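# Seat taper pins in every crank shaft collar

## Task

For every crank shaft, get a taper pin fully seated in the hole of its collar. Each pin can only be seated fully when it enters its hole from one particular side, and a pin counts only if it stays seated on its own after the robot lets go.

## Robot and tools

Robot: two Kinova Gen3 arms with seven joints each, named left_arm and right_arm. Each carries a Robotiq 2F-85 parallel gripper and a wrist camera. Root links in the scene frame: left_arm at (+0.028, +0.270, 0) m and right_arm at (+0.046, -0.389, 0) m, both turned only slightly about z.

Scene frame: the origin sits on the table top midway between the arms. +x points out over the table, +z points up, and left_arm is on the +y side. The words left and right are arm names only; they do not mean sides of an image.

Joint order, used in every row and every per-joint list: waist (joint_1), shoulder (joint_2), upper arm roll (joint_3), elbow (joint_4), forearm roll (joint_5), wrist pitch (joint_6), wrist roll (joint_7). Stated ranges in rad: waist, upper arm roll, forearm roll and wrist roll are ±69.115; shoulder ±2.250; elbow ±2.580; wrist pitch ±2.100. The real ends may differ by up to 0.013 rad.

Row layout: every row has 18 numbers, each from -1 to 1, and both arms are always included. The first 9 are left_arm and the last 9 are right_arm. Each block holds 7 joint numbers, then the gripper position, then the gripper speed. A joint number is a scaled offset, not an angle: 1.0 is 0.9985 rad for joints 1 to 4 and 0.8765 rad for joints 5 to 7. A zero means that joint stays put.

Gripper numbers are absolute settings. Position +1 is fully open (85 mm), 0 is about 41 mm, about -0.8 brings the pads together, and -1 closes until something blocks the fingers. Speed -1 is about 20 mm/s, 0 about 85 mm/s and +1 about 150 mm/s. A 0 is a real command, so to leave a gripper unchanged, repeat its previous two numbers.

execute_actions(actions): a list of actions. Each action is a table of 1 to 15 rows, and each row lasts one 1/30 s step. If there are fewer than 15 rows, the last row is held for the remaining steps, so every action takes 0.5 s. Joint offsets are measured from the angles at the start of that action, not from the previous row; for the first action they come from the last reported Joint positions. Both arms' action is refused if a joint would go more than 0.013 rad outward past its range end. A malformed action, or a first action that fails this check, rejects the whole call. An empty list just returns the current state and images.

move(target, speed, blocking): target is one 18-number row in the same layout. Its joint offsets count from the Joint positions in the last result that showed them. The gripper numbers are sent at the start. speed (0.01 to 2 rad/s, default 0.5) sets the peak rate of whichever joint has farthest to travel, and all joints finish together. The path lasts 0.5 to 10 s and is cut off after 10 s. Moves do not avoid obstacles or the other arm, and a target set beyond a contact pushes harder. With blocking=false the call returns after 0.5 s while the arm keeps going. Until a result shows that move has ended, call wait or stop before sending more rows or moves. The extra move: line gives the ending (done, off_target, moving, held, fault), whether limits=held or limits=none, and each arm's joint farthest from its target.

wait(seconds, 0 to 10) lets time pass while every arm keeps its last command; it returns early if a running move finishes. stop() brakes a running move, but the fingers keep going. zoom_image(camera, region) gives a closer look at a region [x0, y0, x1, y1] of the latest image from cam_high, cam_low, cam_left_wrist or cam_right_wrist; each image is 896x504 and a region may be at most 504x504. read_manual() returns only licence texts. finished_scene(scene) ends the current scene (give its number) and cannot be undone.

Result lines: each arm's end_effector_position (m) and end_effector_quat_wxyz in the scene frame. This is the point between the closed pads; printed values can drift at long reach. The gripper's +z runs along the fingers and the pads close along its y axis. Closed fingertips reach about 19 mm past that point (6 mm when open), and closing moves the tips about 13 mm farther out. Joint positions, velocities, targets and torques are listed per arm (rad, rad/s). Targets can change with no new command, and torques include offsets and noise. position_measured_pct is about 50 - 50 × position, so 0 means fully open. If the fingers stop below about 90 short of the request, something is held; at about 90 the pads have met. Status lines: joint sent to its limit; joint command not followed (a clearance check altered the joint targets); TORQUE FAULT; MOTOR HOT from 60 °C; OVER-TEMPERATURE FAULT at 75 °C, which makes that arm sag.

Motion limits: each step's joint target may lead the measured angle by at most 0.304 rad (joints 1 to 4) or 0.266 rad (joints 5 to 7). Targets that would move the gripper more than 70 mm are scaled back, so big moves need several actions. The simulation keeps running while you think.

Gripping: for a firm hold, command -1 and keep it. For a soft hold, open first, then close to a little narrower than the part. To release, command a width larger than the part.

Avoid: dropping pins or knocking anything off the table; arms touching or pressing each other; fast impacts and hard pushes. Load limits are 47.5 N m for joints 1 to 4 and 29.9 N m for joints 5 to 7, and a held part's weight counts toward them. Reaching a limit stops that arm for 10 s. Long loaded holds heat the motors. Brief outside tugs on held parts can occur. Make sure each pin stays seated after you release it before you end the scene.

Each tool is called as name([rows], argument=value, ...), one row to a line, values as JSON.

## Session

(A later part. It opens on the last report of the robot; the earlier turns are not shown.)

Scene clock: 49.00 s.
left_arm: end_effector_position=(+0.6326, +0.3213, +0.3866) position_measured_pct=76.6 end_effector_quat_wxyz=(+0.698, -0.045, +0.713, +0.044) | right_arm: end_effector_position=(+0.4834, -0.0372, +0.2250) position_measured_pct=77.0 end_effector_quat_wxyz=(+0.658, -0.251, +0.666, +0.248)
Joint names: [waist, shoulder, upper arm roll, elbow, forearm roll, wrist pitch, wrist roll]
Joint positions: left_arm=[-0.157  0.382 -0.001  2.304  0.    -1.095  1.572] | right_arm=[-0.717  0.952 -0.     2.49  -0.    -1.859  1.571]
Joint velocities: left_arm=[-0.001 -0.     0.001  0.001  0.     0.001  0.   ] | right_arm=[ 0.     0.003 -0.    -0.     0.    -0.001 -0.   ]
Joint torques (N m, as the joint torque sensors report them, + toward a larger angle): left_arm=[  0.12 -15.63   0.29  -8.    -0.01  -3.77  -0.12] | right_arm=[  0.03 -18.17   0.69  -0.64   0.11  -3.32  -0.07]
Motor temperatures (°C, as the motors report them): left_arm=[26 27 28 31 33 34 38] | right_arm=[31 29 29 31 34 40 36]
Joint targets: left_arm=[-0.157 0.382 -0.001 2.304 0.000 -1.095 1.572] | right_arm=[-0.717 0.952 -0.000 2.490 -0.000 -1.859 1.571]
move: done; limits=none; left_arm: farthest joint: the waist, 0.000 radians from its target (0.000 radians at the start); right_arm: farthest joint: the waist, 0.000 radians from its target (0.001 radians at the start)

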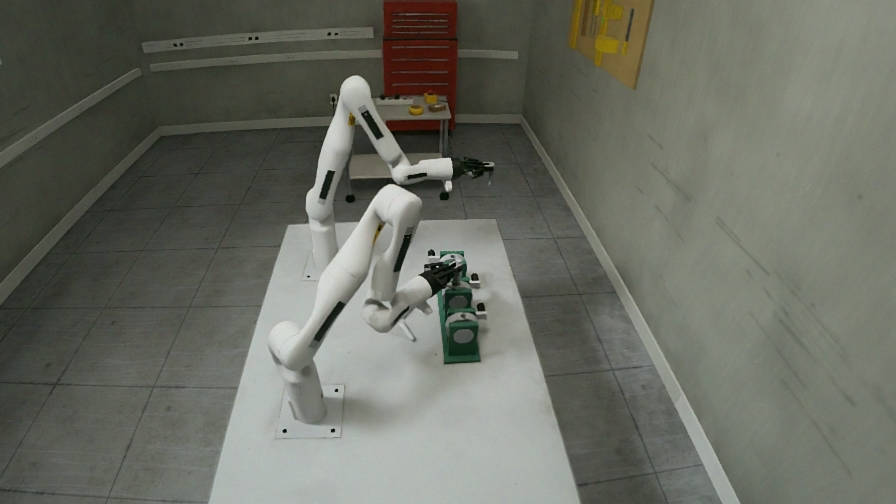

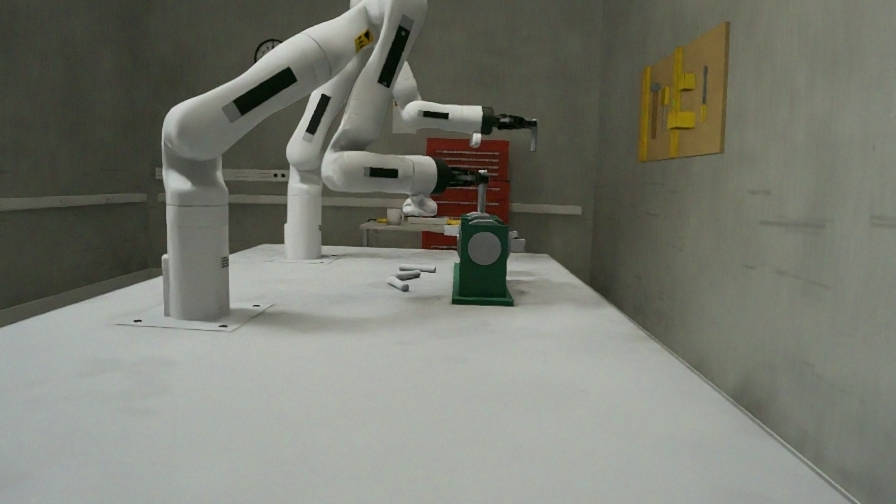

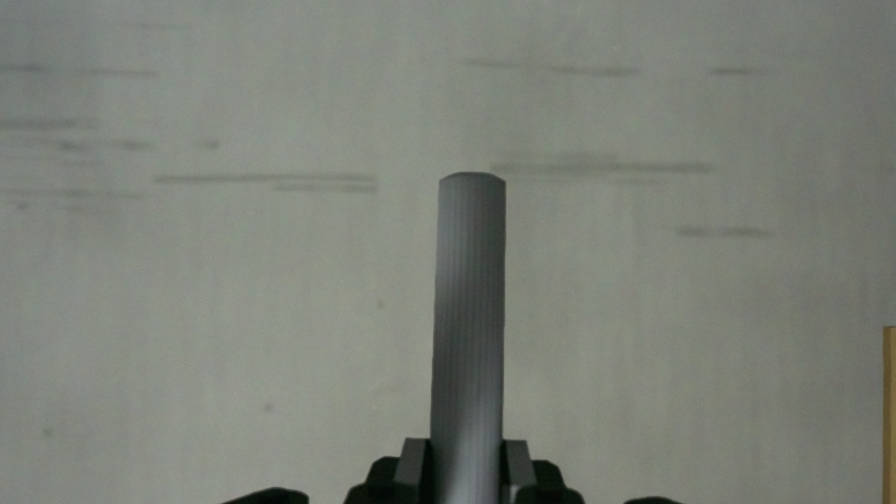

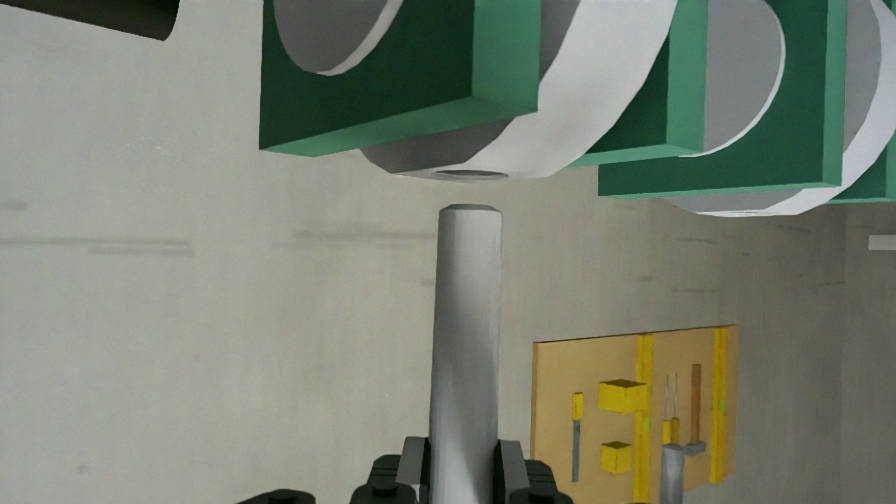

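move(target=[0,0,0,0,0,0,0,-1,0,0,0.0553,0,-0.0118,0,-0.0496,0,-1,0], speed=0.06)

Scene clock: 50.90 s.
left_arm: end_effector_position=(+0.6326, +0.3213, +0.3866) position_measured_pct=76.6 end_effector_quat_wxyz=(+0.698, -0.045, +0.713, +0.044) | right_arm: end_effector_position=(+0.4835, -0.0372, +0.2102) position_measured_pct=77.0 end_effector_quat_wxyz=(+0.658, -0.251, +0.666, +0.248)
Joint names: [waist, shoulder, upper arm roll, elbow, forearm roll, wrist pitch, wrist roll]
Joint positions: left_arm=[-0.157  0.382 -0.001  2.304  0.    -1.095  1.572] | right_arm=[-0.717  1.007 -0.     2.478 -0.    -1.903  1.571]
Joint velocities: left_arm=[-0.  0.  0. -0. -0.  0.  0.] | right_arm=[ 0.     0.002 -0.001 -0.     0.     0.     0.   ]
Joint torques (N m, as the joint torque sensors report them, + toward a larger angle): left_arm=[ -0.1  -15.76  -0.1   -8.08  -0.24  -4.07  -0.06] | right_arm=[ -0.28 -18.38   0.72   0.07   0.07  -3.29   0.1 ]
Motor temperatures (°C, as the motors report them): left_arm=[26 27 28 31 33 34 38] | right_arm=[31 29 29 31 34 40 36]
Joint targets: left_arm=[-0.157 0.382 -0.001 2.304 0.000 -1.095 1.572] | right_arm=[-0.717 1.007 -0.000 2.478 -0.000 -1.903 1.571]
move: done; limits=none; left_arm: farthest joint: the waist, 0.000 radians from its target (0.000 radians at the start); right_arm: farthest joint: the shoulder, 0.001 radians from its target (0.055 radians at the start)

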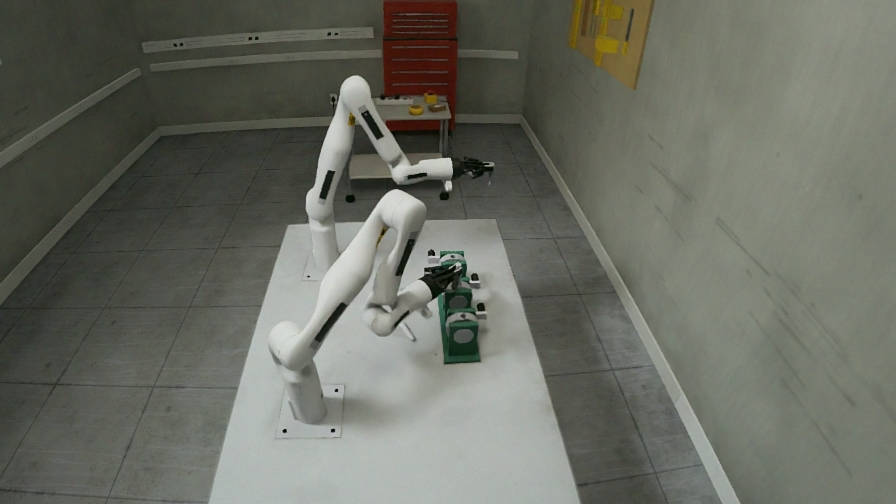

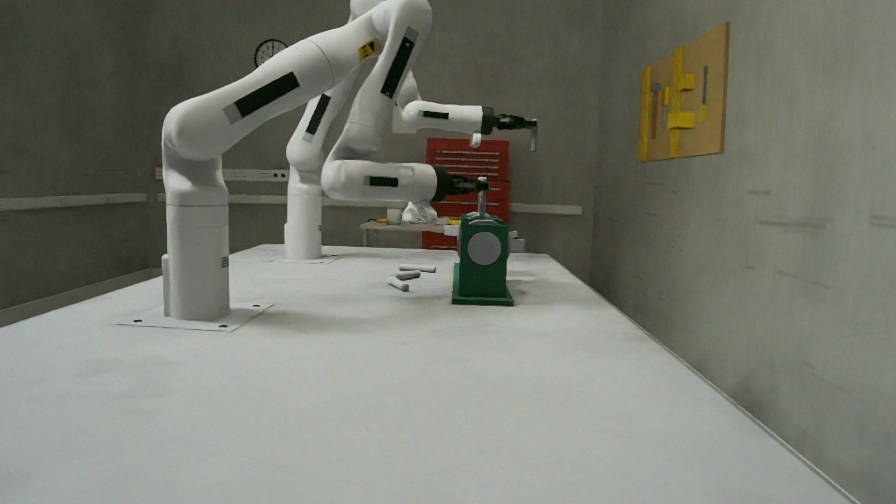

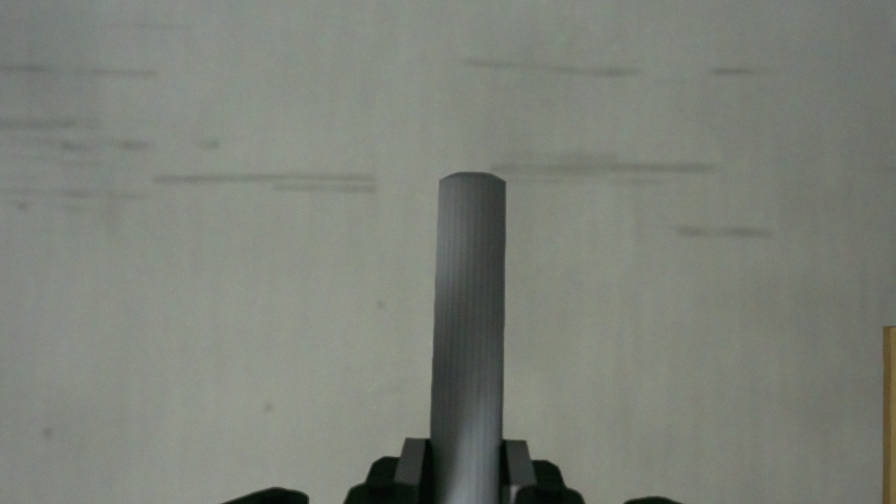

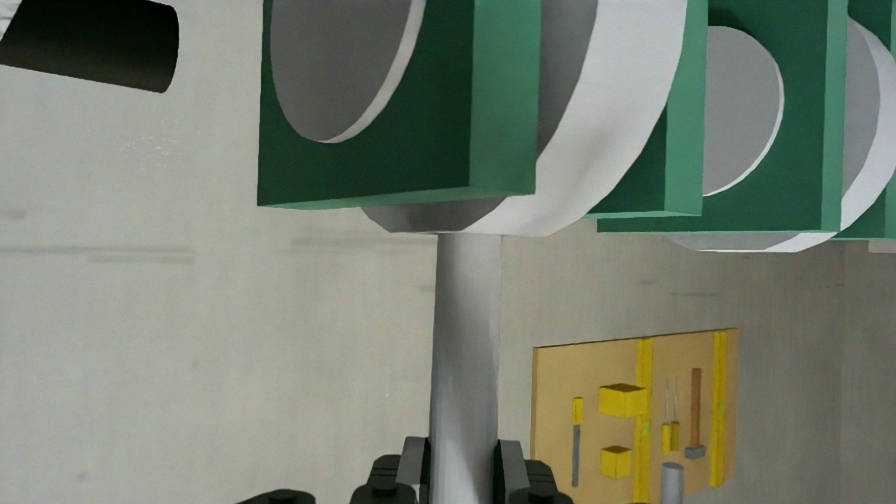

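move(target=[0,0,0,0,0,0,0,-1,0,0,0.0886,0,-0.0253,0,-0.0721,0,-1,0], speed=0.1)

Scene clock: 52.30 s.
left_arm: end_effector_position=(+0.6326, +0.3213, +0.3866) position_measured_pct=76.6 end_effector_quat_wxyz=(+0.698, -0.045, +0.713, +0.044) | right_arm: end_effector_position=(+0.4836, -0.0374, +0.1854) position_measured_pct=77.0 end_effector_quat_wxyz=(+0.658, -0.250, +0.665, +0.248)
Joint names: [waist, shoulder, upper arm roll, elbow, forearm roll, wrist pitch, wrist roll]
Joint positions: left_arm=[-0.157  0.382 -0.001  2.304  0.    -1.095  1.572] | right_arm=[-0.717  1.095 -0.     2.453 -0.    -1.966  1.571]
Joint velocities: left_arm=[ 0.     0.     0.001 -0.    -0.    -0.     0.   ] | right_arm=[-0.     0.004 -0.001 -0.001 -0.    -0.001  0.   ]
Joint torques (N m, as the joint torque sensors report them, + toward a larger angle): left_arm=[ -0.05 -16.19  -0.13  -7.41   0.11  -3.61  -0.23] | right_arm=[ -0.88 -18.98   0.7    0.86   0.32  -3.1    0.  ]
Motor temperatures (°C, as the motors report them): left_arm=[26 27 28 31 33 34 38] | right_arm=[31 29 29 31 34 40 36]
Joint targets: left_arm=[-0.157 0.382 -0.001 2.304 0.000 -1.095 1.572] | right_arm=[-0.717 1.095 -0.000 2.453 -0.000 -1.966 1.571]
move: done; limits=none; left_arm: farthest joint: the waist, 0.000 radians from its target (0.000 radians at the start); right_arm: farthest joint: the shoulder, 0.001 radians from its target (0.089 radians at the start)

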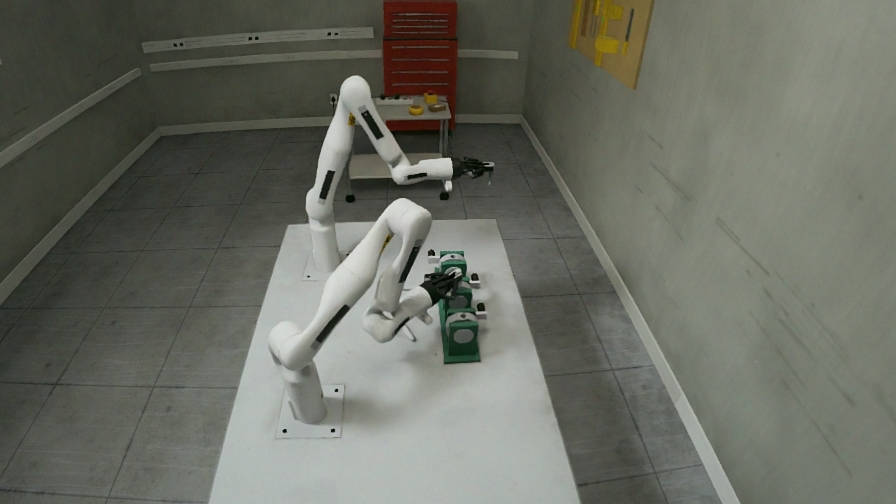

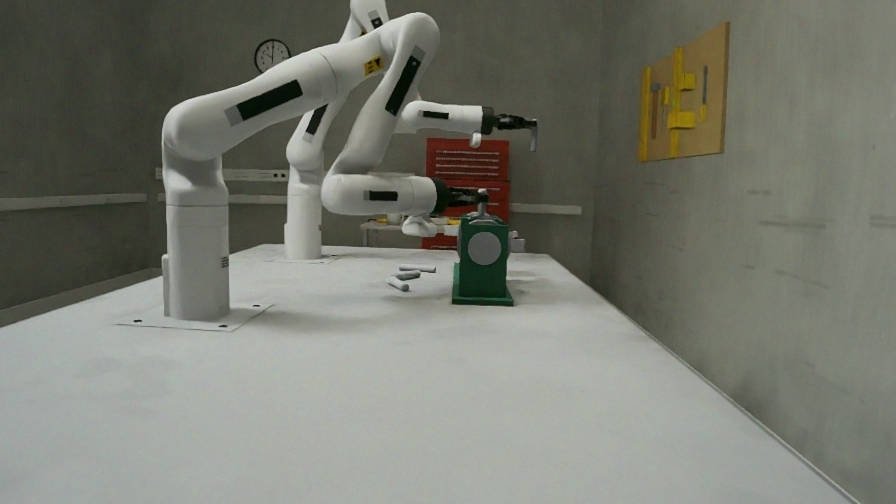

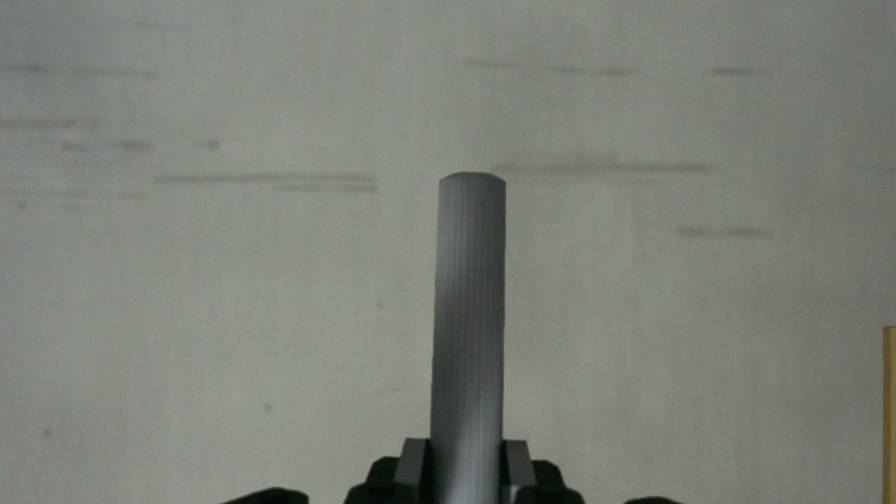

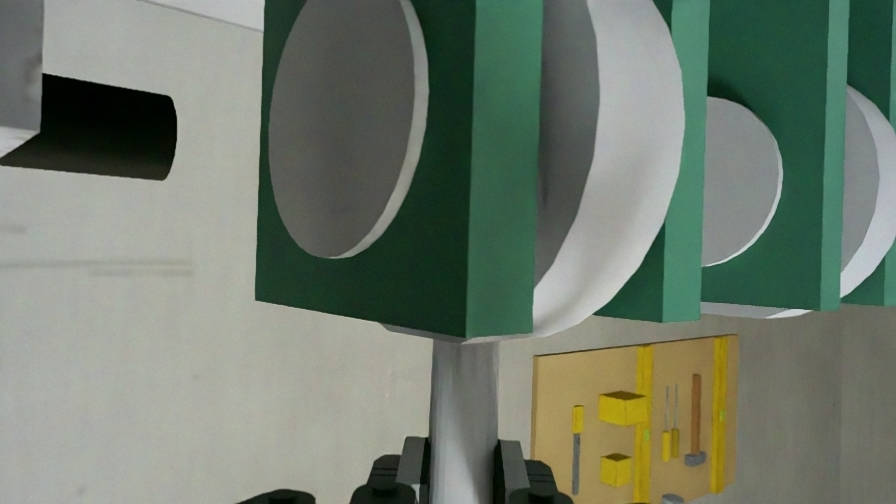

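move(target=[0,0,0,0,0,0,0,-1,0,0,0.0407,0,-0.0145,0,-0.0298,0,-1,0], speed=0.08)

execute_actions([
  [[0,0,0,0,0,0,0,-1,0,0,0,0,0,0,0,0,-0.3,-1]],
  [[0,0,0,0,0,0,0,-1,0,0,0,0,0,0,0,0,-0.3,-1]],
])

zoom_image(camera="cam_low", region=[430, 160, 530, 240])

Scene clock: 53.70 s.
left_arm: end_effector_position=(+0.6326, +0.3213, +0.3866) position_measured_pct=76.6 end_effector_quat_wxyz=(+0.698, -0.045, +0.713, +0.044) | right_arm: end_effector_position=(+0.4838, -0.0375, +0.1735) position_measured_pct=77.0 end_effector_quat_wxyz=(+0.658, -0.250, +0.665, +0.247)
Joint names: [waist, shoulder, upper arm roll, elbow, forearm roll, wrist pitch, wrist roll]
Joint positions: left_arm=[-0.157  0.382 -0.001  2.304  0.    -1.095  1.572] | right_arm=[-0.717  1.135 -0.     2.439 -0.001 -1.992  1.571]
Joint velocities: left_arm=[-0.    -0.     0.    -0.    -0.     0.002 -0.   ] | right_arm=[-0.     0.004  0.001  0.     0.    -0.001 -0.   ]
Joint torques (N m, as the joint torque sensors report them, + toward a larger angle): left_arm=[ -0.12 -16.05  -0.06  -7.96   0.07  -3.53  -0.24] | right_arm=[ -0.43 -19.27   0.42   1.26   0.36  -2.91  -0.05]
Motor temperatures (°C, as the motors report them): left_arm=[26 27 28 31 33 34 38] | right_arm=[31 29 29 31 34 40 36]
Joint targets: left_arm=[-0.157 0.382 -0.001 2.304 0.000 -1.095 1.572] | right_arm=[-0.717 1.135 -0.000 2.439 -0.000 -1.992 1.571]
move: done; limits=none; left_arm: farthest joint: the waist, 0.000 radians from its target (0.000 radians at the start); right_arm: farthest joint: the shoulder, 0.001 radians from its target (0.041 radians at the start)

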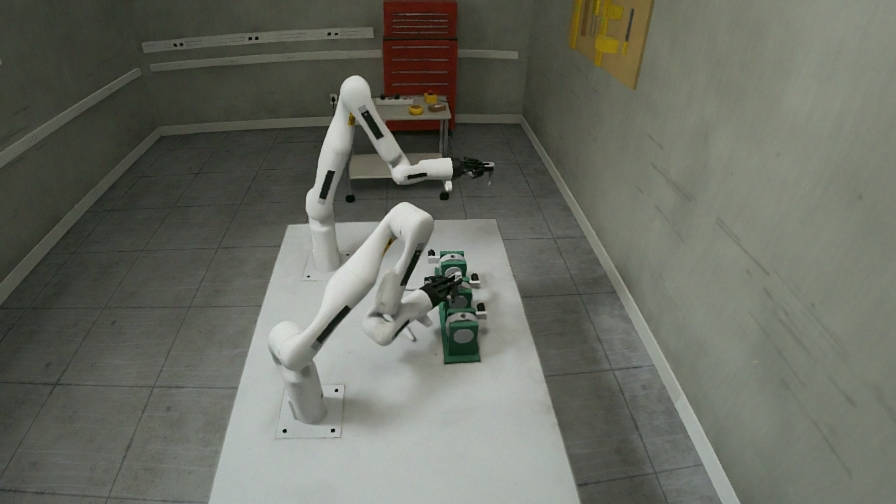

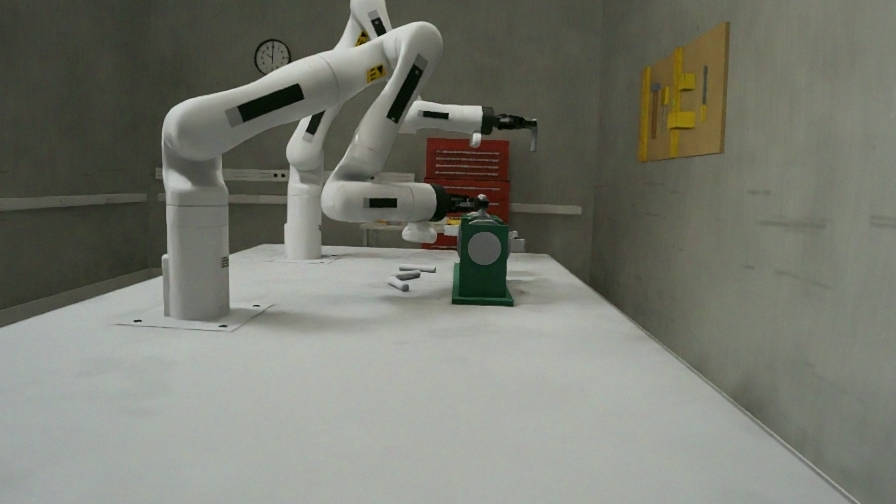

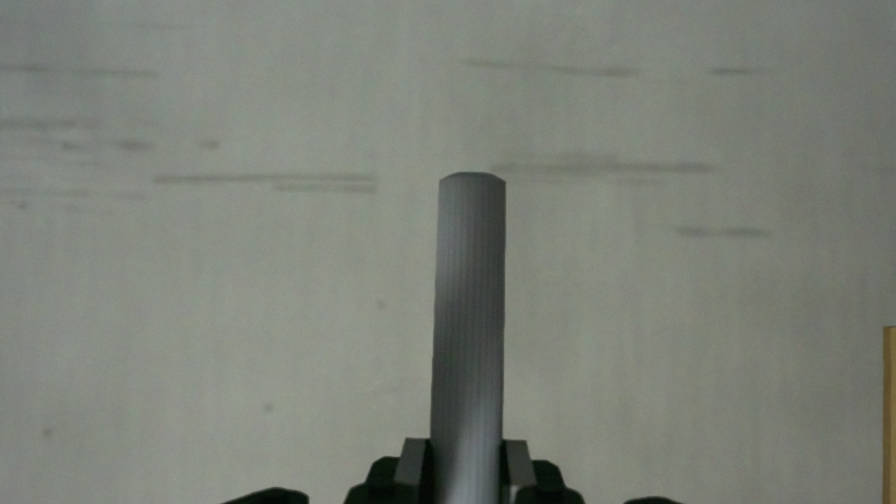

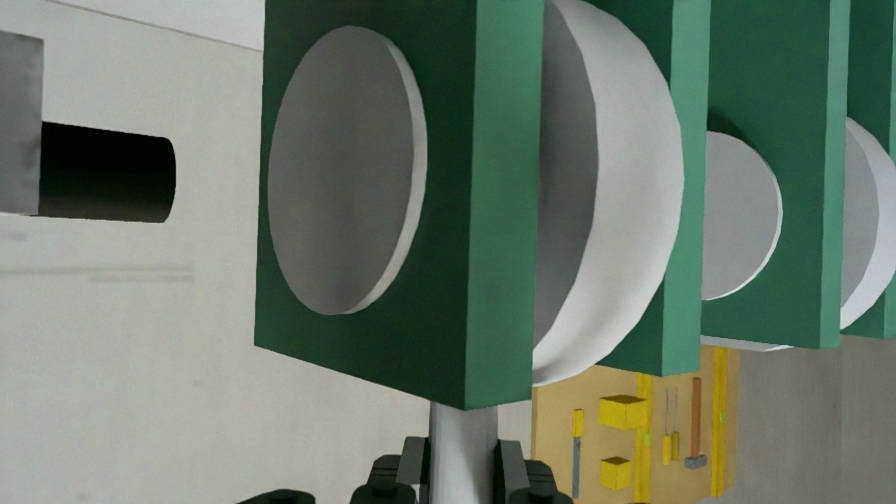

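Scene clock: 54.70 s.
left_arm: end_effector_position=(+0.6326, +0.3213, +0.3866) position_measured_pct=76.6 end_effector_quat_wxyz=(+0.698, -0.045, +0.713, +0.044) | right_arm: end_effector_position=(+0.4838, -0.0374, +0.1737) position_measured_pct=65.1 end_effector_quat_wxyz=(+0.658, -0.250, +0.665, +0.248)
Joint names: [waist, shoulder, upper arm roll, elbow, forearm roll, wrist pitch, wrist roll]
Joint positions: left_arm=[-0.157  0.382 -0.001  2.304  0.    -1.095  1.572] | right_arm=[-0.717  1.135 -0.     2.439 -0.001 -1.992  1.571]
Joint velocities: left_arm=[ 0.    -0.001  0.002  0.    -0.     0.001  0.   ] | right_arm=[ 0.    -0.    -0.     0.001 -0.    -0.    -0.   ]
Joint torques (N m, as the joint torque sensors report them, + toward a larger angle): left_arm=[ -0.23 -15.75  -0.36  -8.23  -0.11  -3.48   0.07] | right_arm=[ -0.09 -18.2    0.72   1.33   0.23  -2.95  -0.15]
Motor temperatures (°C, as the motors report them): left_arm=[26 27 28 31 33 34 38] | right_arm=[31 29 29 31 34 40 36]
Joint targets: left_arm=[-0.157 0.382 -0.001 2.304 0.000 -1.095 1.572] | right_arm=[-0.717 1.135 -0.000 2.439 -0.001 -1.992 1.571]

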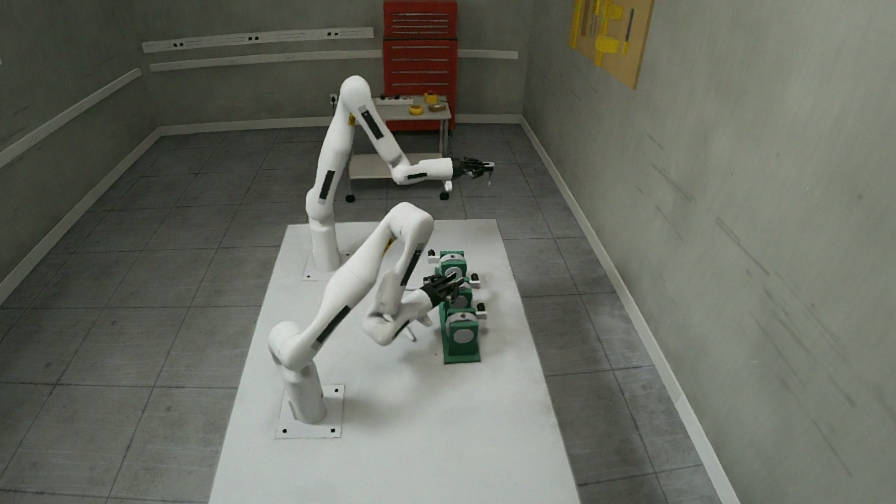

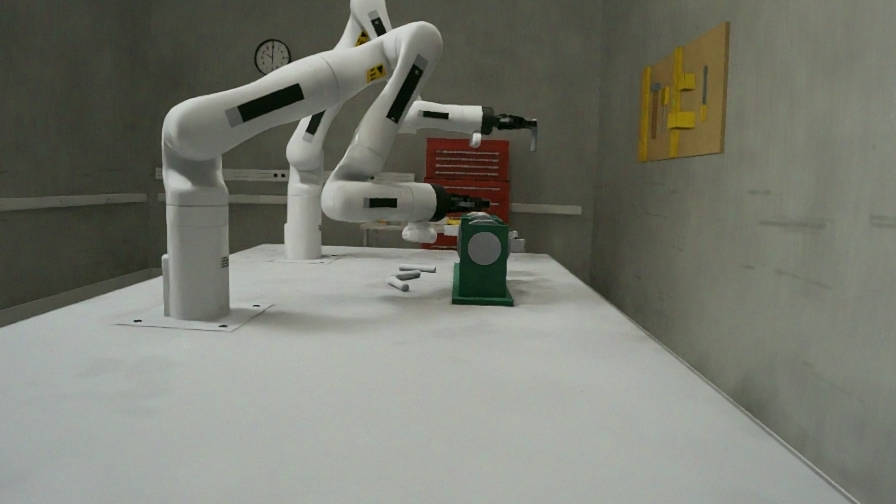

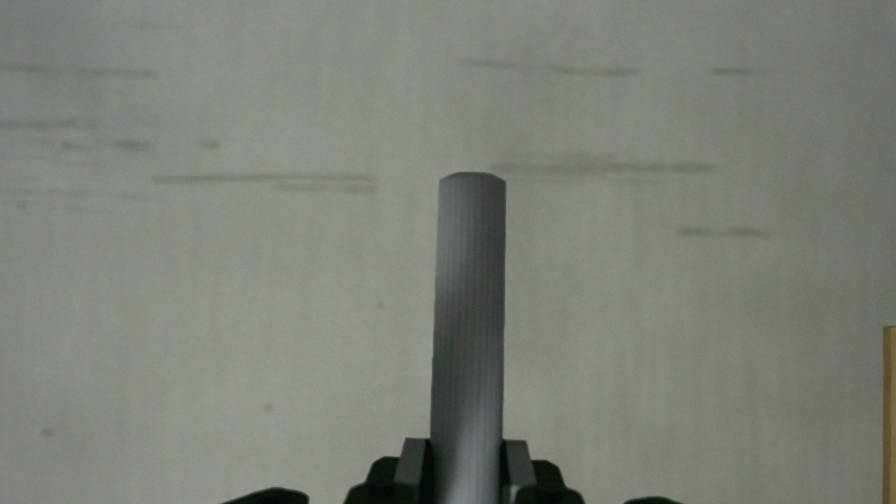

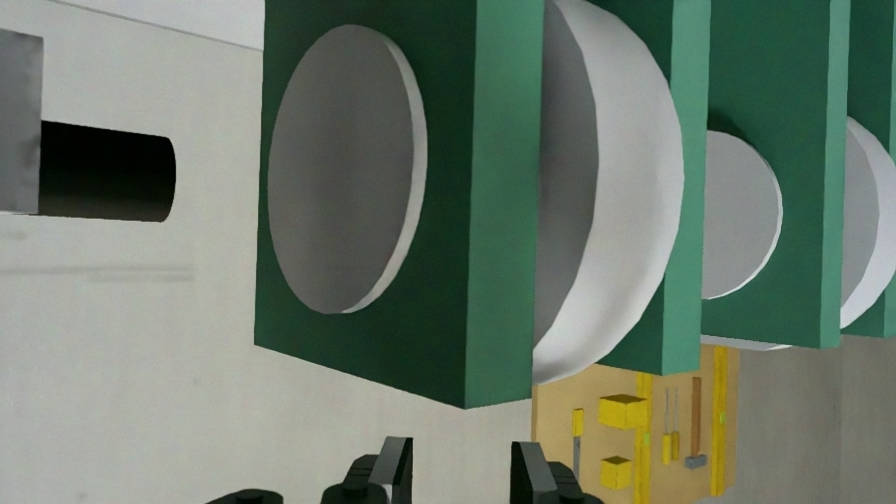

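Region (430, 160, 530, 240) of cam_low's 896x504 image, scaled by 5.040, with more detail than that image has; it fills the top 403 rows of this view, and the rest is white.

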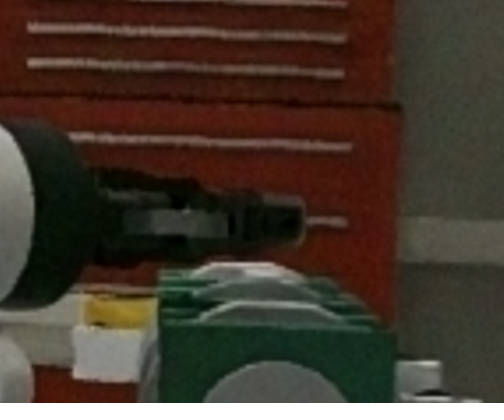

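execute_actions([
  [[0,0,0,0,0,0,0,-1,0,0,-0.33,0,-0.065,0,0.45,0,-0.05,0]],
  [[0,0,0,0,0,0,0,-1,0,0,-0.39,0,-0.085,0,0.54,0,-0.05,0]],
  [[0,0,0,0,0,0,0,-1,0,-0.04,0,0,-0.128,0,0.54,0,-0.05,0]],
  [[0,0,0,0,0,0,0,-1,0,-0.04,0,0,-0.128,0,0.54,0,-0.05,0]],
  [[0,0,0,0,0,0,0,-1,0,-0.04,0,0,-0.128,0,0.54,0,-0.05,0]],
  [[0,0,0,0,0,0,0,-1,0,-0.025,0.03,0,-0.128,0,0.54,0,-0.05,0]],
  [[0,0,0,0,0,0,0,-1,0,0,0.04,0,0,0,0.2,0,-0.05,0]],
])

Scene clock: 59.27 s.
left_arm: end_effector_position=(+0.6327, +0.3215, +0.3818) position_measured_pct=76.6 end_effector_quat_wxyz=(+0.695, -0.045, +0.716, +0.044) | right_arm: end_effector_position=(+0.3418, -0.0810, +0.1253) position_measured_pct=52.4 end_effector_quat_wxyz=(-0.022, -0.418, +0.908, -0.010)
Joint names: [waist, shoulder, upper arm roll, elbow, forearm roll, wrist pitch, wrist roll]
Joint positions: left_arm=[-0.157  0.387 -0.001  2.305  0.    -1.091  1.572] | right_arm=[-0.858  0.523 -0.001  1.792 -0.001  0.875  1.571]
Joint velocities: left_arm=[-0.001  0.004  0.     0.    -0.     0.     0.   ] | right_arm=[-0.     0.004 -0.001 -0.    -0.     0.001  0.   ]
Joint torques (N m, as the joint torque sensors report them, + toward a larger angle): left_arm=[  0.21 -20.2   -0.08  -8.73   0.07  -5.47  -0.16] | right_arm=[ -0.55 -17.16   0.69  -5.87   0.14   0.34   0.2 ]
Motor temperatures (°C, as the motors report them): left_arm=[26 27 28 31 33 34 38] | right_arm=[31 29 29 31 34 40 36]
Joint targets: left_arm=[-0.157 0.382 -0.001 2.304 0.000 -1.095 1.572] | right_arm=[-0.858 0.524 -0.001 1.792 -0.001 0.875 1.571]

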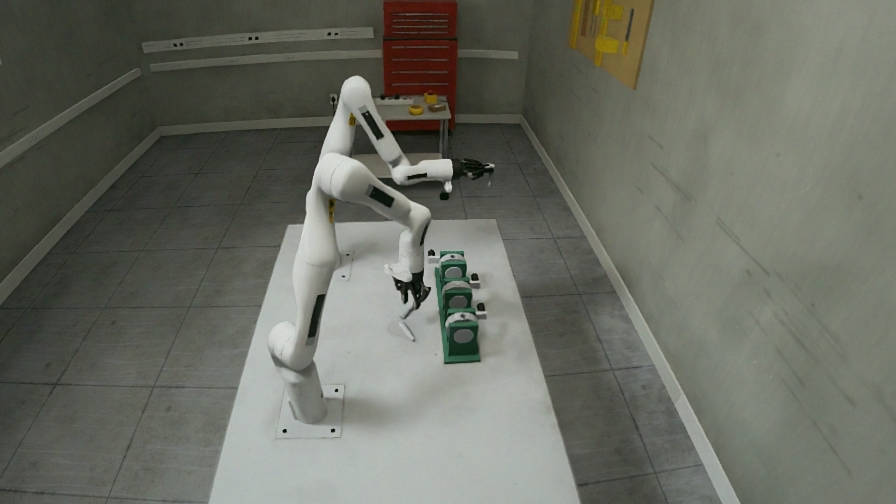

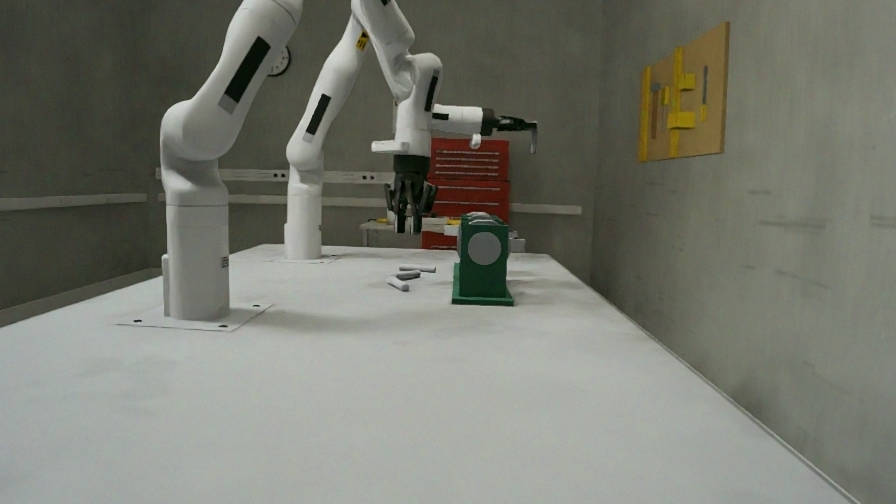

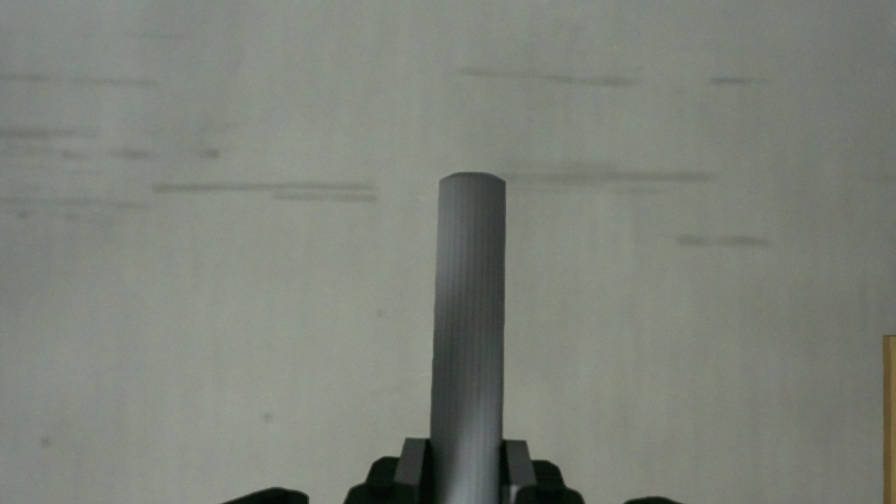

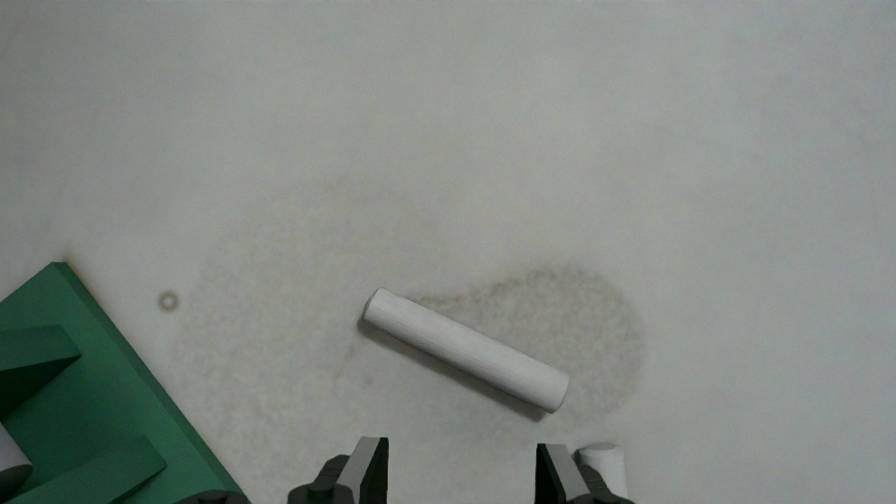

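zoom_image(camera="cam_right_wrist", region=[340, 270, 600, 430])

zoom_image(camera="cam_high", region=[430, 250, 490, 330])

Region (340, 270, 600, 430) of cam_right_wrist's 896x504 image, scaled by 1.938; it fills the top 310 rows of this view, and the rest is white.

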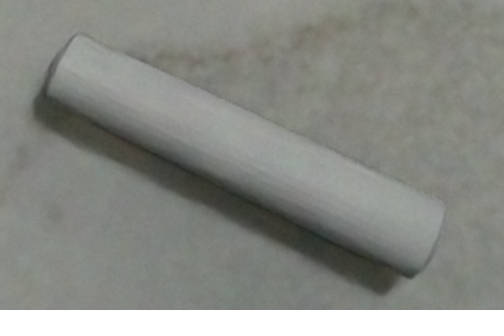

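Region (430, 250, 490, 330) of cam_high's 896x504 image, scaled by 6.300, with more detail than that image has; it fills the left 378 columns of this view, and the rest is white.

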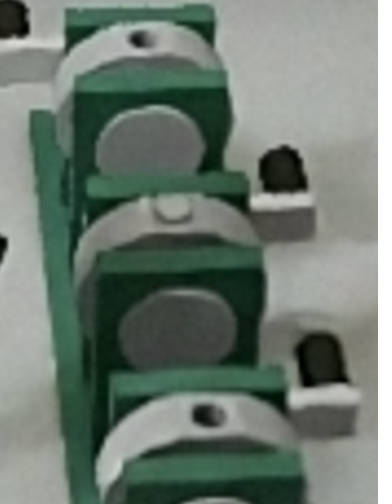

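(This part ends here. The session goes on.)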